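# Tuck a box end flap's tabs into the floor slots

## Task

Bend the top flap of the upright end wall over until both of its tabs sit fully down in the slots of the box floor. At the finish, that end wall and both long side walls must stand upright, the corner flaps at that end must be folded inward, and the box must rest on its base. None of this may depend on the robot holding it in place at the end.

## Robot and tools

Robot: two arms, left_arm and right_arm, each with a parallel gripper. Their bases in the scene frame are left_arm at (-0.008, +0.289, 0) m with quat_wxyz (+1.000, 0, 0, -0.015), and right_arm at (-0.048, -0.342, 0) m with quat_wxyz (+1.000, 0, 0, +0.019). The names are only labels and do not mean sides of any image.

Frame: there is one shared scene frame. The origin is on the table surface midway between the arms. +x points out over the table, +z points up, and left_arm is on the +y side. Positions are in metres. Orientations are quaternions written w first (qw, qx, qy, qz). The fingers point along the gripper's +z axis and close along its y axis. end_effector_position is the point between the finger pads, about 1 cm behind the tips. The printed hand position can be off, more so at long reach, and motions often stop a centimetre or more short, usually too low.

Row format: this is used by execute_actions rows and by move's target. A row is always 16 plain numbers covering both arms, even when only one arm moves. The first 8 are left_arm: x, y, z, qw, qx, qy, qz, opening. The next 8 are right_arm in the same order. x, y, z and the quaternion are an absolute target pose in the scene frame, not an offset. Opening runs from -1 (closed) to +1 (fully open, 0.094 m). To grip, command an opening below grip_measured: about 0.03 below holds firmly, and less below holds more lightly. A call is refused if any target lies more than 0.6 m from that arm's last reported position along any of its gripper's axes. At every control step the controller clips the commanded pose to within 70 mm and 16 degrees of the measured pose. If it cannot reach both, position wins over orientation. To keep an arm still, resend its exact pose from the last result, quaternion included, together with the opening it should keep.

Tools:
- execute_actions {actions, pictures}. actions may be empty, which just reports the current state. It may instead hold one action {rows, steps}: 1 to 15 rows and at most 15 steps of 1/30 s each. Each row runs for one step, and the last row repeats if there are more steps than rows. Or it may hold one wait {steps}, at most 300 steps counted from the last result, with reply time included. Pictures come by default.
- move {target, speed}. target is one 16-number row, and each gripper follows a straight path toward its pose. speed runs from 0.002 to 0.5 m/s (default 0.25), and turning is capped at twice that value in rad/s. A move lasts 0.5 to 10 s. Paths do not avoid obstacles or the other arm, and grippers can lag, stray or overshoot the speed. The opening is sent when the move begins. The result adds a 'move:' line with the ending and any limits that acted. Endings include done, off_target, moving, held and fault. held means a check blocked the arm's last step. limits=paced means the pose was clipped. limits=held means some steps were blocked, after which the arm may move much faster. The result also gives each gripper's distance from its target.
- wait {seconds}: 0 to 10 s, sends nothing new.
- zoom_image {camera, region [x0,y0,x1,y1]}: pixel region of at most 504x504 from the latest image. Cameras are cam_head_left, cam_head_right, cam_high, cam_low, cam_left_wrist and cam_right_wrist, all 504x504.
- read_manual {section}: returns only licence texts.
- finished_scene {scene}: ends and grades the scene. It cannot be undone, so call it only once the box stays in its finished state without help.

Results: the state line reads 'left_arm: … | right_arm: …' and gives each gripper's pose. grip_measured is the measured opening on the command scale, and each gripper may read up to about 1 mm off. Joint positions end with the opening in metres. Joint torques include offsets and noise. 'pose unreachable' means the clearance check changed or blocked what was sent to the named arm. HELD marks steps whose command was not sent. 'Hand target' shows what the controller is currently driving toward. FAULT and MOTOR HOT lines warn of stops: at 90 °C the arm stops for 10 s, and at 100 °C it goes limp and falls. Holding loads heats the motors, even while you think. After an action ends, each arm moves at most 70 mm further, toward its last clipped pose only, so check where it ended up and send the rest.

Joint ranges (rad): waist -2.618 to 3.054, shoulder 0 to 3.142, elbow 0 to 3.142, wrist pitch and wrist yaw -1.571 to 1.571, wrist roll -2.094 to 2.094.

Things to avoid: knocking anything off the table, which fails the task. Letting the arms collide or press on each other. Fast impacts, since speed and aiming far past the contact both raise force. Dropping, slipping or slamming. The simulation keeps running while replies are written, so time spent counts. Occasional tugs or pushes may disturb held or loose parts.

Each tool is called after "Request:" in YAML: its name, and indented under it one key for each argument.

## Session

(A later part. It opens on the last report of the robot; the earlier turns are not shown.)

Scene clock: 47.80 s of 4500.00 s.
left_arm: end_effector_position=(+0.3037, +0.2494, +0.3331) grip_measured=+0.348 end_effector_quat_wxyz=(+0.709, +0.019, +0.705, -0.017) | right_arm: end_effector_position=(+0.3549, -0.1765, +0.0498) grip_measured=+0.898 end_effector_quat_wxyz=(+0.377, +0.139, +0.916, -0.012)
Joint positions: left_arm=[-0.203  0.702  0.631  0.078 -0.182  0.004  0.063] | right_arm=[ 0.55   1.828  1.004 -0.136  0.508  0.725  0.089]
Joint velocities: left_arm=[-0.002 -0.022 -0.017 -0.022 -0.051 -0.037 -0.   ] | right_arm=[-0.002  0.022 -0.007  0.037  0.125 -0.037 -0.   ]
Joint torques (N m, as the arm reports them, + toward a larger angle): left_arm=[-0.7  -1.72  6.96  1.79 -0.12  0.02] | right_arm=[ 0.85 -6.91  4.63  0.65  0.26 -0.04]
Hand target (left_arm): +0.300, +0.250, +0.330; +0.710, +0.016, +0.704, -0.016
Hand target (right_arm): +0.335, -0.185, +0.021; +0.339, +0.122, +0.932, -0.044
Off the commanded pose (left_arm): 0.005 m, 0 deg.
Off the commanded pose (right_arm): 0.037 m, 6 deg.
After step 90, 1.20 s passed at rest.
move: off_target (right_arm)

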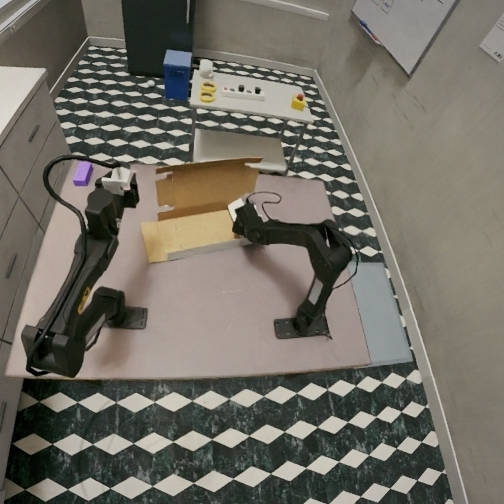

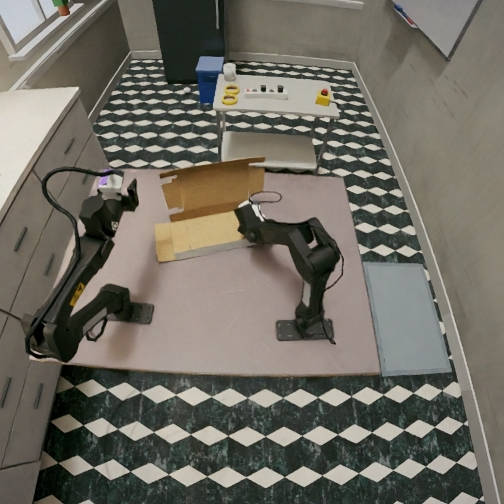

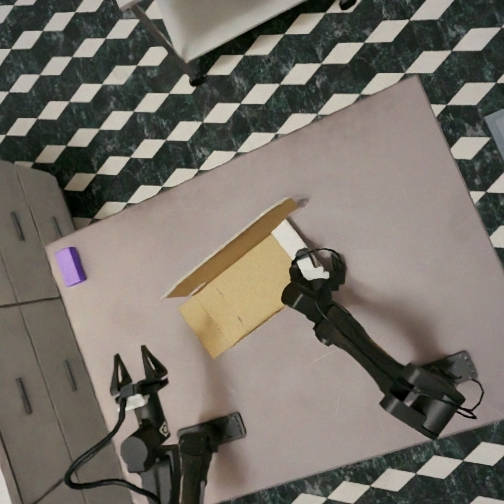

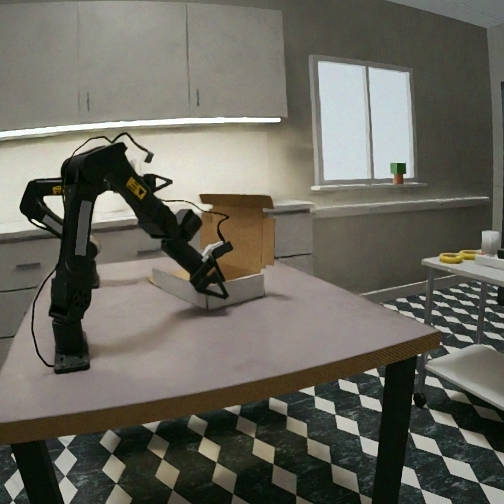

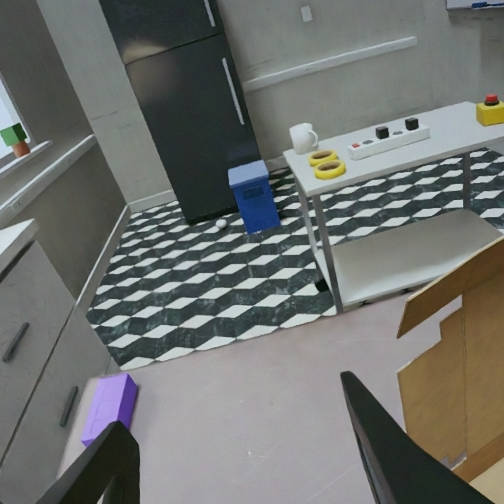

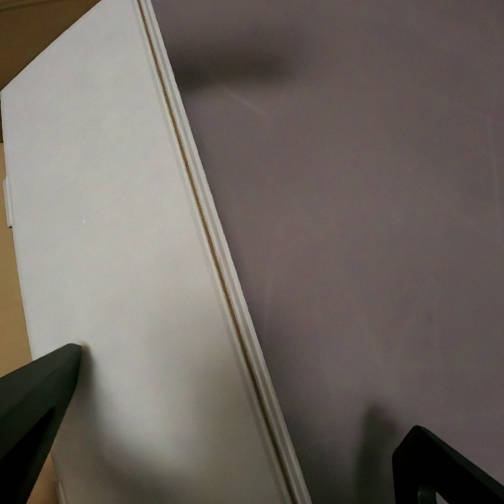

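Folding. Close in stages.

Request:
move:
  target: [0.30,0.25,0.33,0.71,0.016,0.704,-0.016,0.35,0.34,-0.18,0.025,0.36,0.135,0.922,-0.03,0.0]
  speed: 0.02

Request:
move:
  target: [0.30,0.25,0.33,0.71,0.016,0.704,-0.016,0.35,0.34,-0.18,0.025,0.36,0.135,0.922,-0.03,-0.6]
  speed: 0.02

Request:
move:
  target: [0.30,0.25,0.33,0.71,0.016,0.704,-0.016,0.35,0.34,-0.18,0.025,0.36,0.135,0.922,-0.03,-0.95]
  speed: 0.02

Scene clock: 53.40 s of 4500.00 s.
left_arm: end_effector_position=(+0.3037, +0.2494, +0.3331) grip_measured=+0.348 end_effector_quat_wxyz=(+0.709, +0.019, +0.705, -0.017) | right_arm: end_effector_position=(+0.3544, -0.1732, +0.0486) grip_measured=+0.002 end_effector_quat_wxyz=(+0.385, +0.144, +0.912, -0.003)
Joint positions: left_arm=[-0.203  0.702  0.631  0.078 -0.182  0.004  0.063] | right_arm=[ 0.559  1.828  0.984 -0.096  0.512  0.74   0.047]
Joint velocities: left_arm=[-0.007 -0.007  0.002 -0.037  0.022 -0.095  0.   ] | right_arm=[ 0.007 -0.002 -0.002  0.022  0.081 -0.007 -0.   ]
Joint torques (N m, as the arm reports them, + toward a larger angle): left_arm=[-0.75 -1.7   6.99  1.82 -0.13  0.02] | right_arm=[ 0.93 -7.04  5.09  0.86  0.4   0.03]
Hand target (left_arm): +0.300, +0.250, +0.330; +0.710, +0.016, +0.704, -0.016
Hand target (right_arm): +0.340, -0.180, +0.026; +0.360, +0.135, +0.923, -0.030
Off the commanded pose (left_arm): 0.005 m, 0 deg.
Off the commanded pose (right_arm): 0.028 m, 4 deg.
After step 90, 0.93 s passed at rest.
move: off_target (right_arm)

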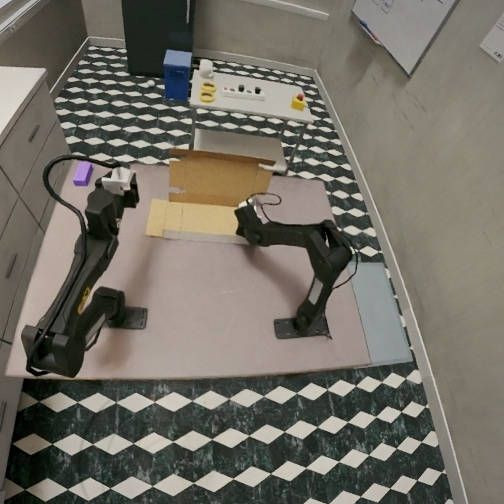

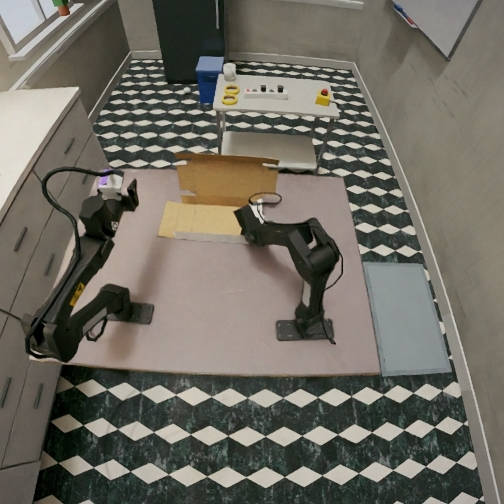

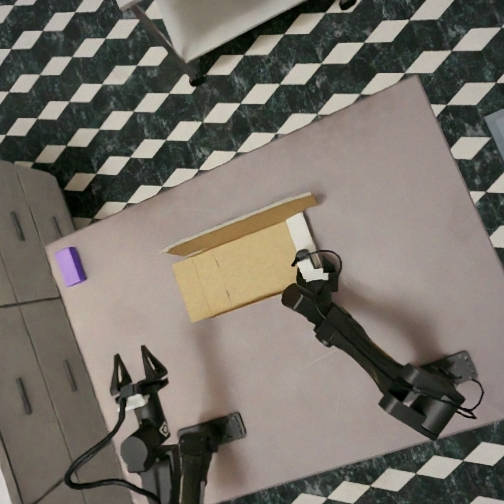

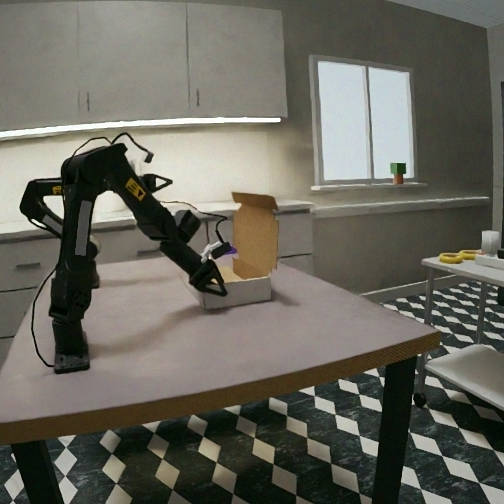

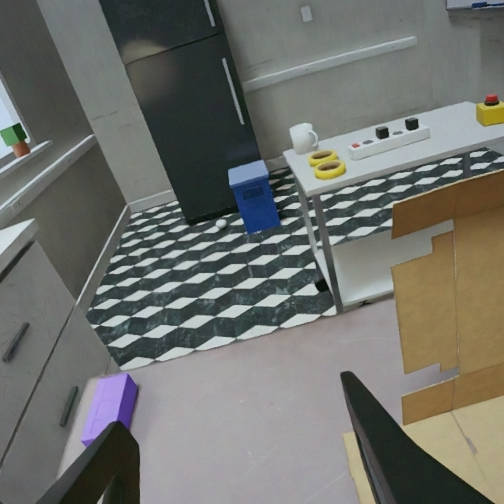

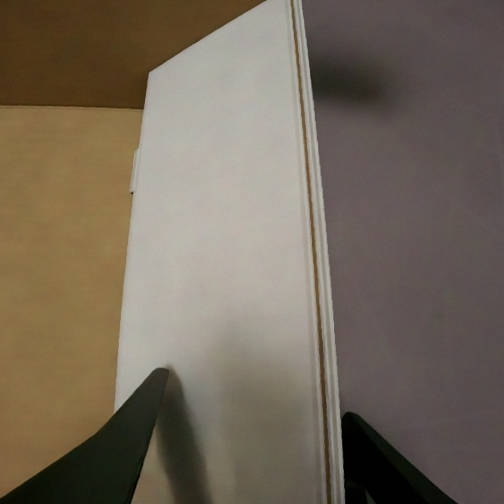

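Scene clock: 55.57 s of 4500.00 s.
left_arm: end_effector_position=(+0.3037, +0.2494, +0.3331) grip_measured=+0.348 end_effector_quat_wxyz=(+0.709, +0.019, +0.705, -0.017) | right_arm: end_effector_position=(+0.3563, -0.1717, +0.0504) grip_measured=-0.596 end_effector_quat_wxyz=(+0.389, +0.146, +0.910, +0.002)
Joint positions: left_arm=[-0.203  0.702  0.631  0.078 -0.182  0.004  0.063] | right_arm=[ 0.559  1.827  0.984 -0.083  0.512  0.741  0.019]
Joint velocities: left_arm=[-0.022 -0.002  0.017 -0.007 -0.022 -0.022  0.001] | right_arm=[-0.007  0.002  0.002 -0.037 -0.007  0.037 -0.001]
Joint torques (N m, as the arm reports them, + toward a larger angle): left_arm=[-0.72 -1.7   6.96  1.81 -0.14  0.05] | right_arm=[ 0.89 -7.05  5.13  0.76  0.39  0.01]
Hand target (left_arm): +0.300, +0.250, +0.330; +0.710, +0.016, +0.704, -0.016
Hand target (right_arm): +0.340, -0.180, +0.026; +0.360, +0.135, +0.923, -0.030
Off the commanded pose (left_arm): 0.005 m, 0 deg.
Off the commanded pose (right_arm): 0.031 m, 5 deg.
move: off_target (right_arm)

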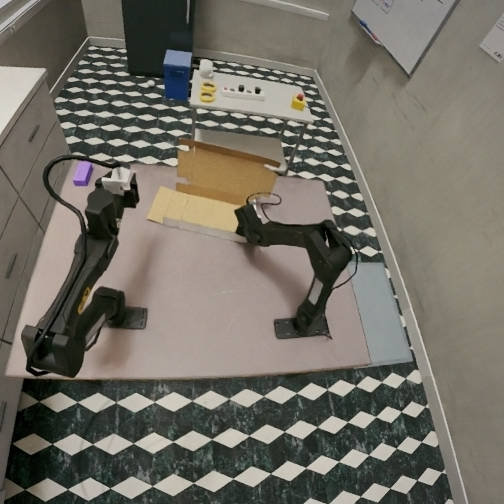

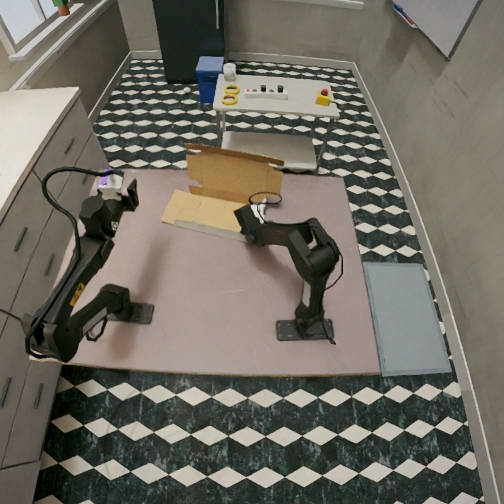

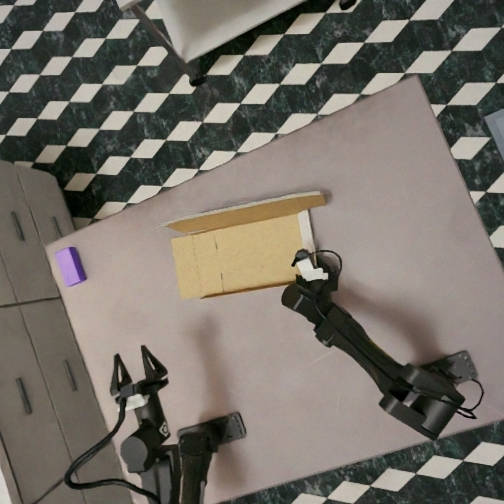

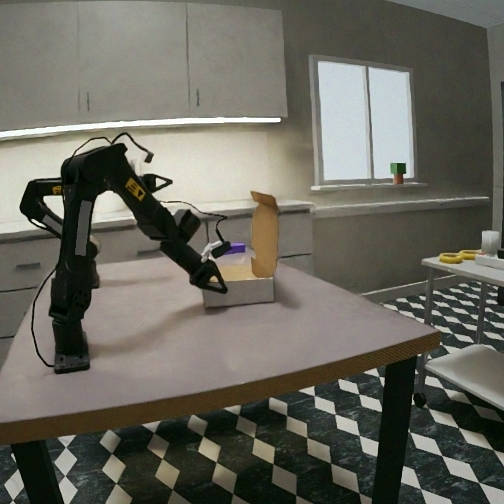

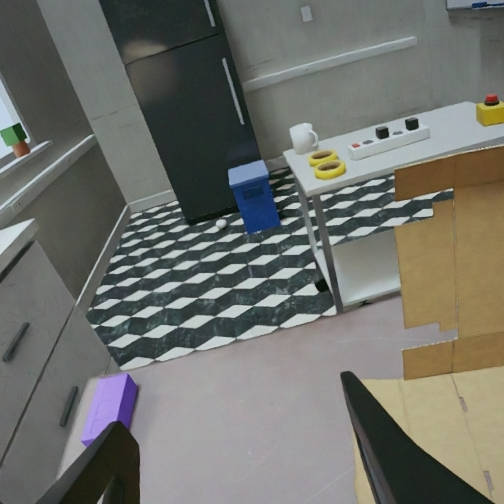

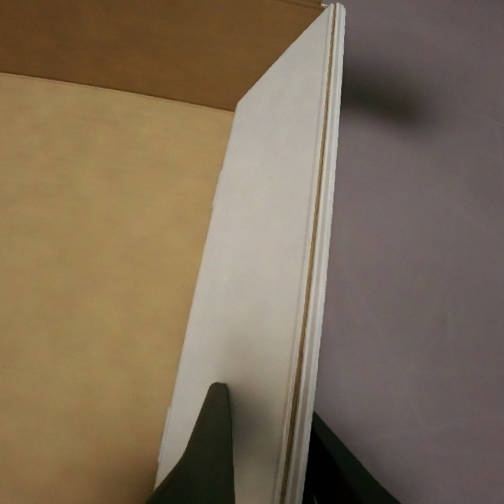

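Scene clock: 58.10 s of 4500.00 s.
left_arm: end_effector_position=(+0.3037, +0.2494, +0.3331) grip_measured=+0.348 end_effector_quat_wxyz=(+0.709, +0.019, +0.705, -0.017) | right_arm: end_effector_position=(+0.3572, -0.1731, +0.0513) grip_measured=-0.915 end_effector_quat_wxyz=(+0.392, +0.146, +0.908, -0.001)
Joint positions: left_arm=[-0.203  0.702  0.631  0.078 -0.182  0.004  0.063] | right_arm=[ 0.558  1.827  0.984 -0.081  0.519  0.736  0.004]
Joint velocities: left_arm=[ 0.012 -0.022 -0.007  0.037 -0.11   0.007  0.   ] | right_arm=[ 0.007  0.007  0.002 -0.037 -0.037 -0.066 -0.   ]
Joint torques (N m, as the arm reports them, + toward a larger angle): left_arm=[-0.78 -1.76  6.95  1.83 -0.17  0.04] | right_arm=[ 0.96 -7.08  5.13  0.74  0.3   0.07]
Hand target (left_arm): +0.300, +0.250, +0.330; +0.710, +0.016, +0.704, -0.016
Hand target (right_arm): +0.340, -0.180, +0.026; +0.360, +0.135, +0.923, -0.030
Off the commanded pose (left_arm): 0.005 m, 0 deg.
Off the commanded pose (right_arm): 0.032 m, 5 deg.
move: off_target (right_arm)

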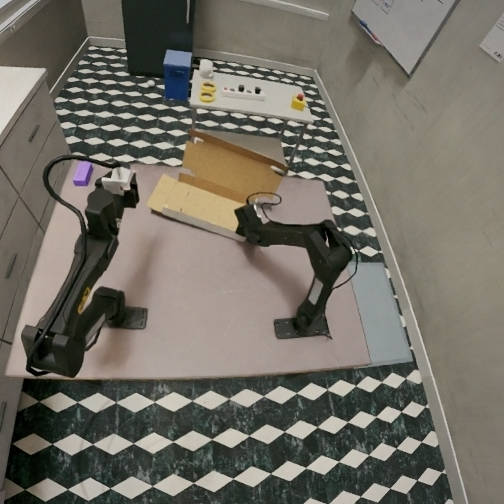

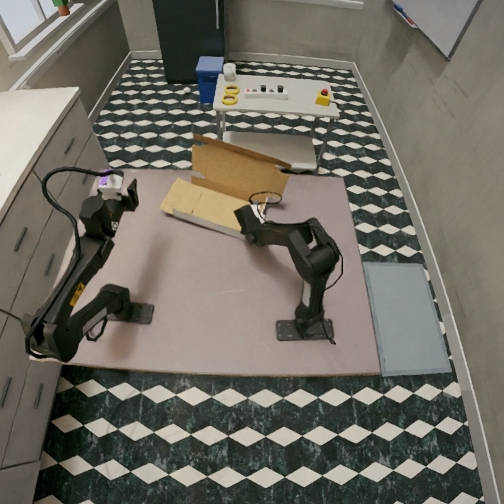

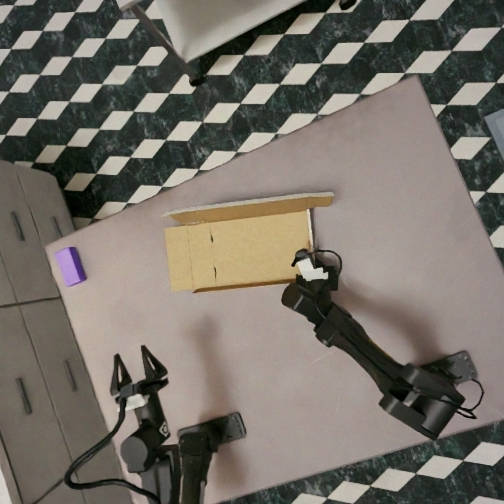

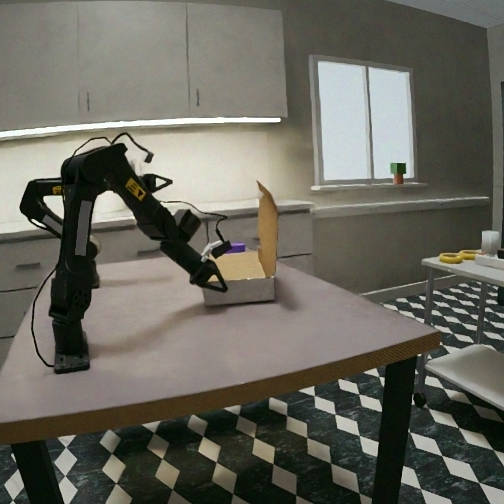

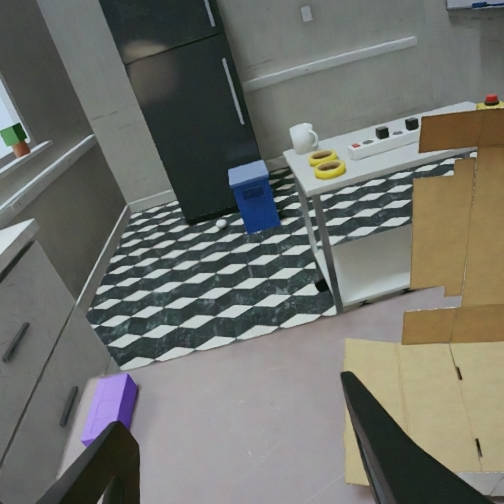

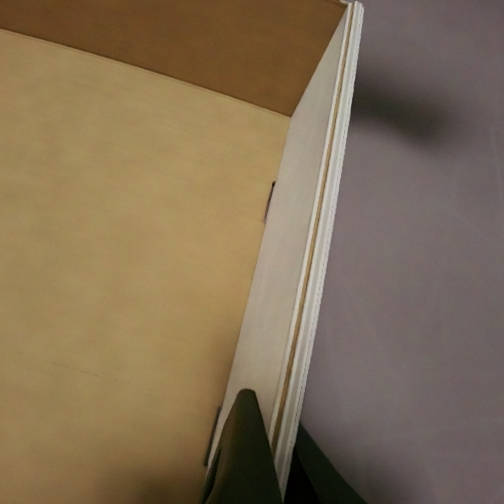

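Both slots show tabs inserted. Release and lift.

Request:
move:
  target: [0.30,0.25,0.33,0.71,0.016,0.704,-0.016,0.35,0.355,-0.173,0.056,0.39,0.146,0.908,0,-0.4]
  speed: 0.02

Request:
move:
  target: [0.30,0.25,0.33,0.71,0.016,0.704,-0.016,0.35,0.29,-0.15,0.17,0.36,0.135,0.922,-0.03,-0.4]
  speed: 0.12

Request:
zoom_image:
  camera: "cam_right_wrist"
  region: [100,50,450,504]

Scene clock: 61.97 s of 4500.00 s.
left_arm: end_effector_position=(+0.3037, +0.2494, +0.3331) grip_measured=+0.348 end_effector_quat_wxyz=(+0.709, +0.019, +0.705, -0.017) | right_arm: end_effector_position=(+0.3572, -0.1731, +0.0513) grip_measured=-0.402 end_effector_quat_wxyz=(+0.392, +0.146, +0.908, -0.001)
Joint positions: left_arm=[-0.203  0.702  0.631  0.078 -0.182  0.004  0.063] | right_arm=[ 0.558  1.827  0.984 -0.081  0.519  0.736  0.028]
Joint velocities: left_arm=[-0.002 -0.012 -0.002  0.037 -0.007  0.022 -0.001] | right_arm=[-0.002 -0.007  0.007 -0.007 -0.007 -0.037 -0.001]
Joint torques (N m, as the arm reports them, + toward a larger angle): left_arm=[-0.72 -1.65  6.96  1.79 -0.13  0.04] | right_arm=[  0.23 -10.87   8.09   0.93   0.23   0.02]
Hand target (left_arm): +0.300, +0.250, +0.330; +0.710, +0.016, +0.704, -0.016
Hand target (right_arm): +0.355, -0.173, +0.056; +0.391, +0.146, +0.909, +0.000
Off the commanded pose (left_arm): 0.005 m, 0 deg.
Off the commanded pose (right_arm): 0.005 m, 0 deg.
After step 90, 0.17 s passed at rest.
move: done

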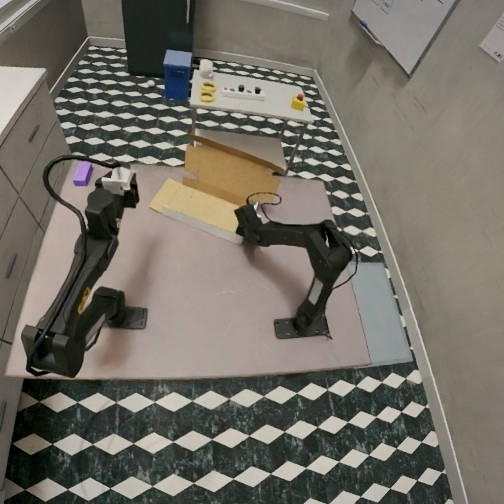

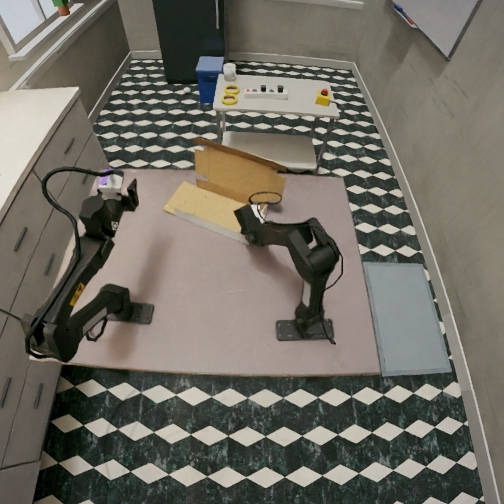

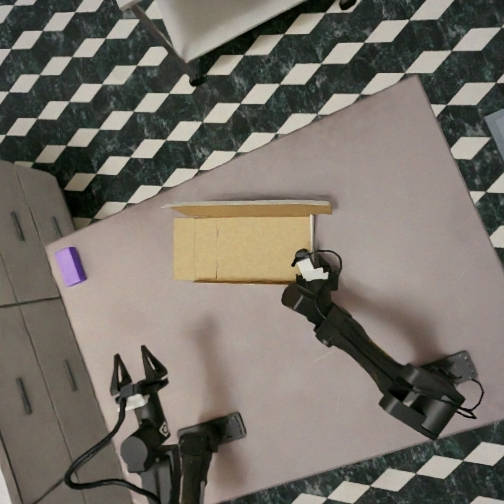

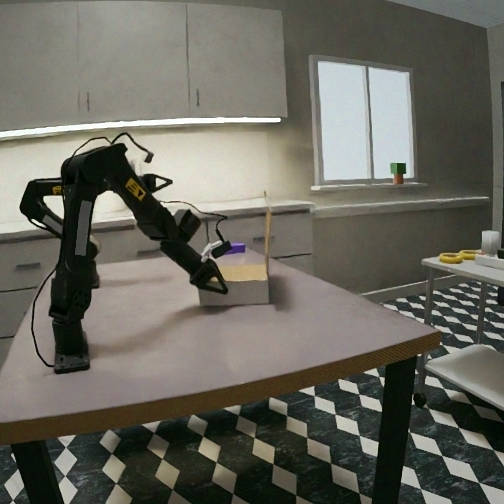

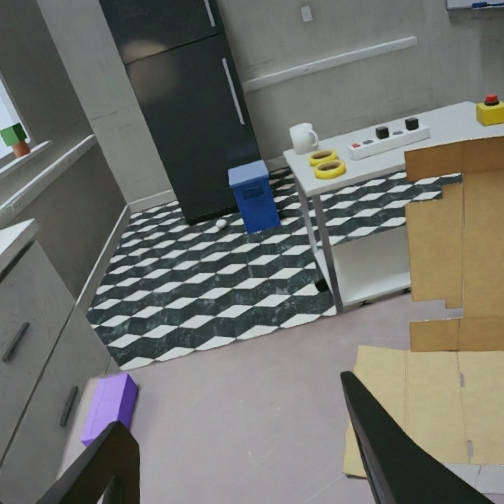

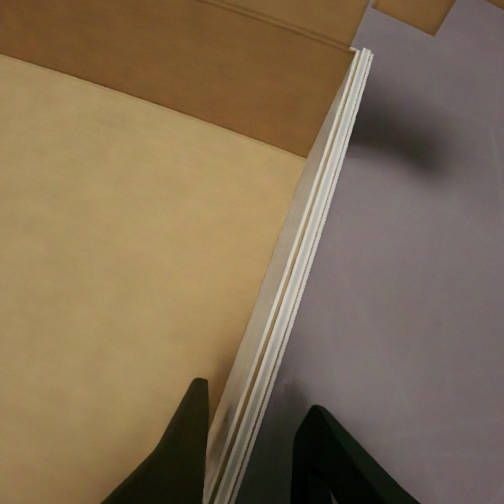

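Scene clock: 63.80 s of 4500.00 s.
left_arm: end_effector_position=(+0.3037, +0.2494, +0.3331) grip_measured=+0.348 end_effector_quat_wxyz=(+0.709, +0.019, +0.705, -0.017) | right_arm: end_effector_position=(+0.2886, -0.1511, +0.1554) grip_measured=-0.402 end_effector_quat_wxyz=(+0.346, +0.130, +0.929, -0.036)
Joint positions: left_arm=[-0.203  0.702  0.631  0.078 -0.182  0.004  0.063] | right_arm=[ 0.733  1.621  1.271 -0.793  0.587  0.918  0.028]
Joint velocities: left_arm=[ 0.002  0.002 -0.002 -0.007  0.037  0.022  0.001] | right_arm=[-0.012  0.017 -0.017  0.007 -0.081  0.037  0.001]
Joint torques (N m, as the arm reports them, + toward a larger angle): left_arm=[-0.73 -1.72  6.93  1.82 -0.17  0.03] | right_arm=[ 0.87 -9.12 11.38  0.65  0.55  0.07]
Hand target (left_arm): +0.300, +0.250, +0.330; +0.710, +0.016, +0.704, -0.016
Hand target (right_arm): +0.289, -0.149, +0.170; +0.359, +0.135, +0.923, -0.029
Off the commanded pose (left_arm): 0.005 m, 0 deg.
Off the commanded pose (right_arm): 0.015 m, 2 deg.
move: off_target (right_arm)

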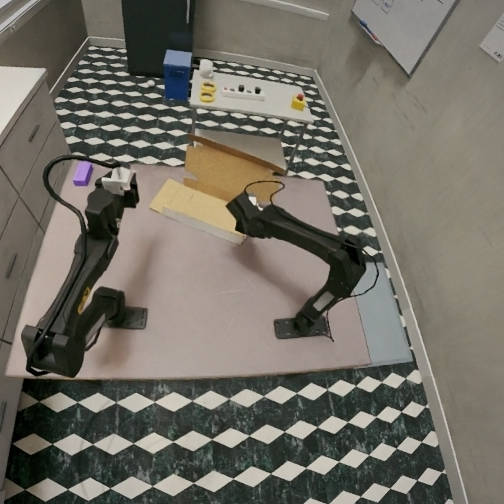

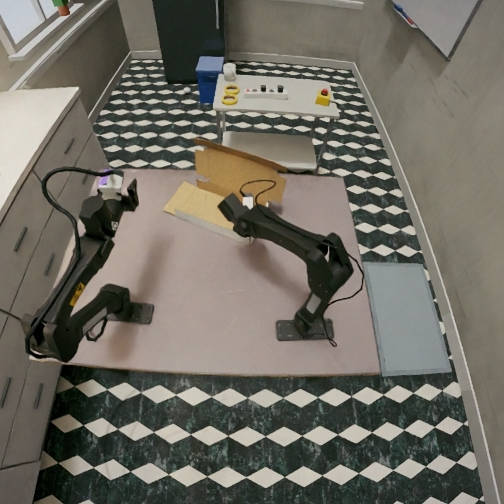

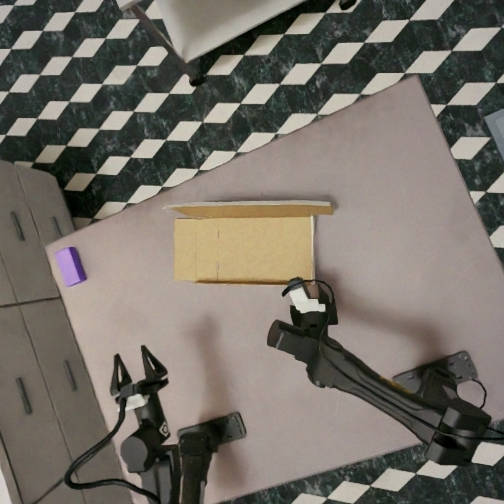

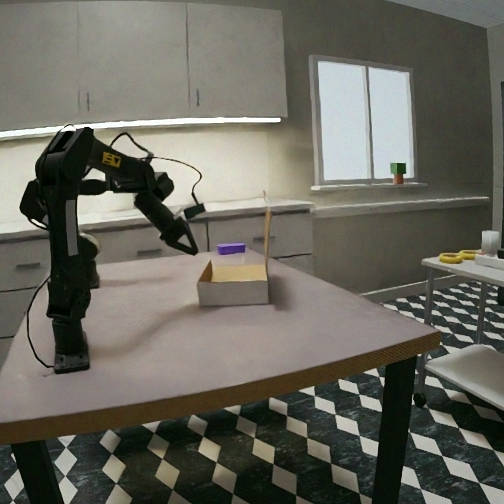

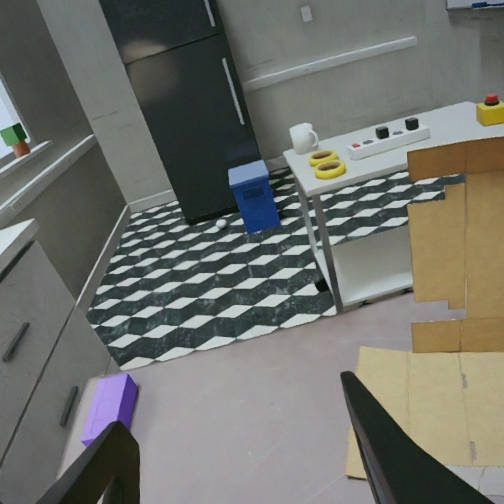

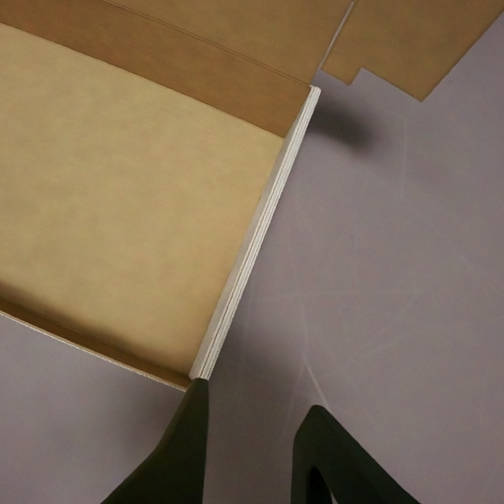

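Region (100, 50, 450, 504) of cam_right_wrist's 504x504 image, scaled by 1.110, with more detail than that image has; it fills the left 389 columns of this view, and the rest is white.

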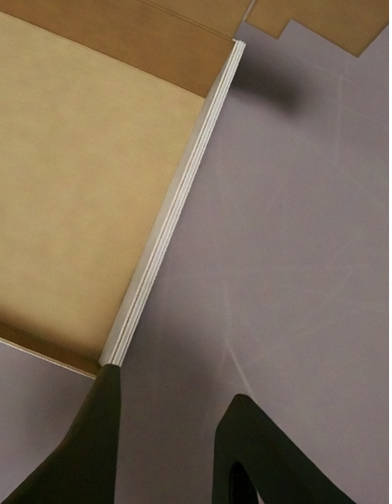

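Request:
finished_scene:
  scene: 2

The scene is finished: the task was done.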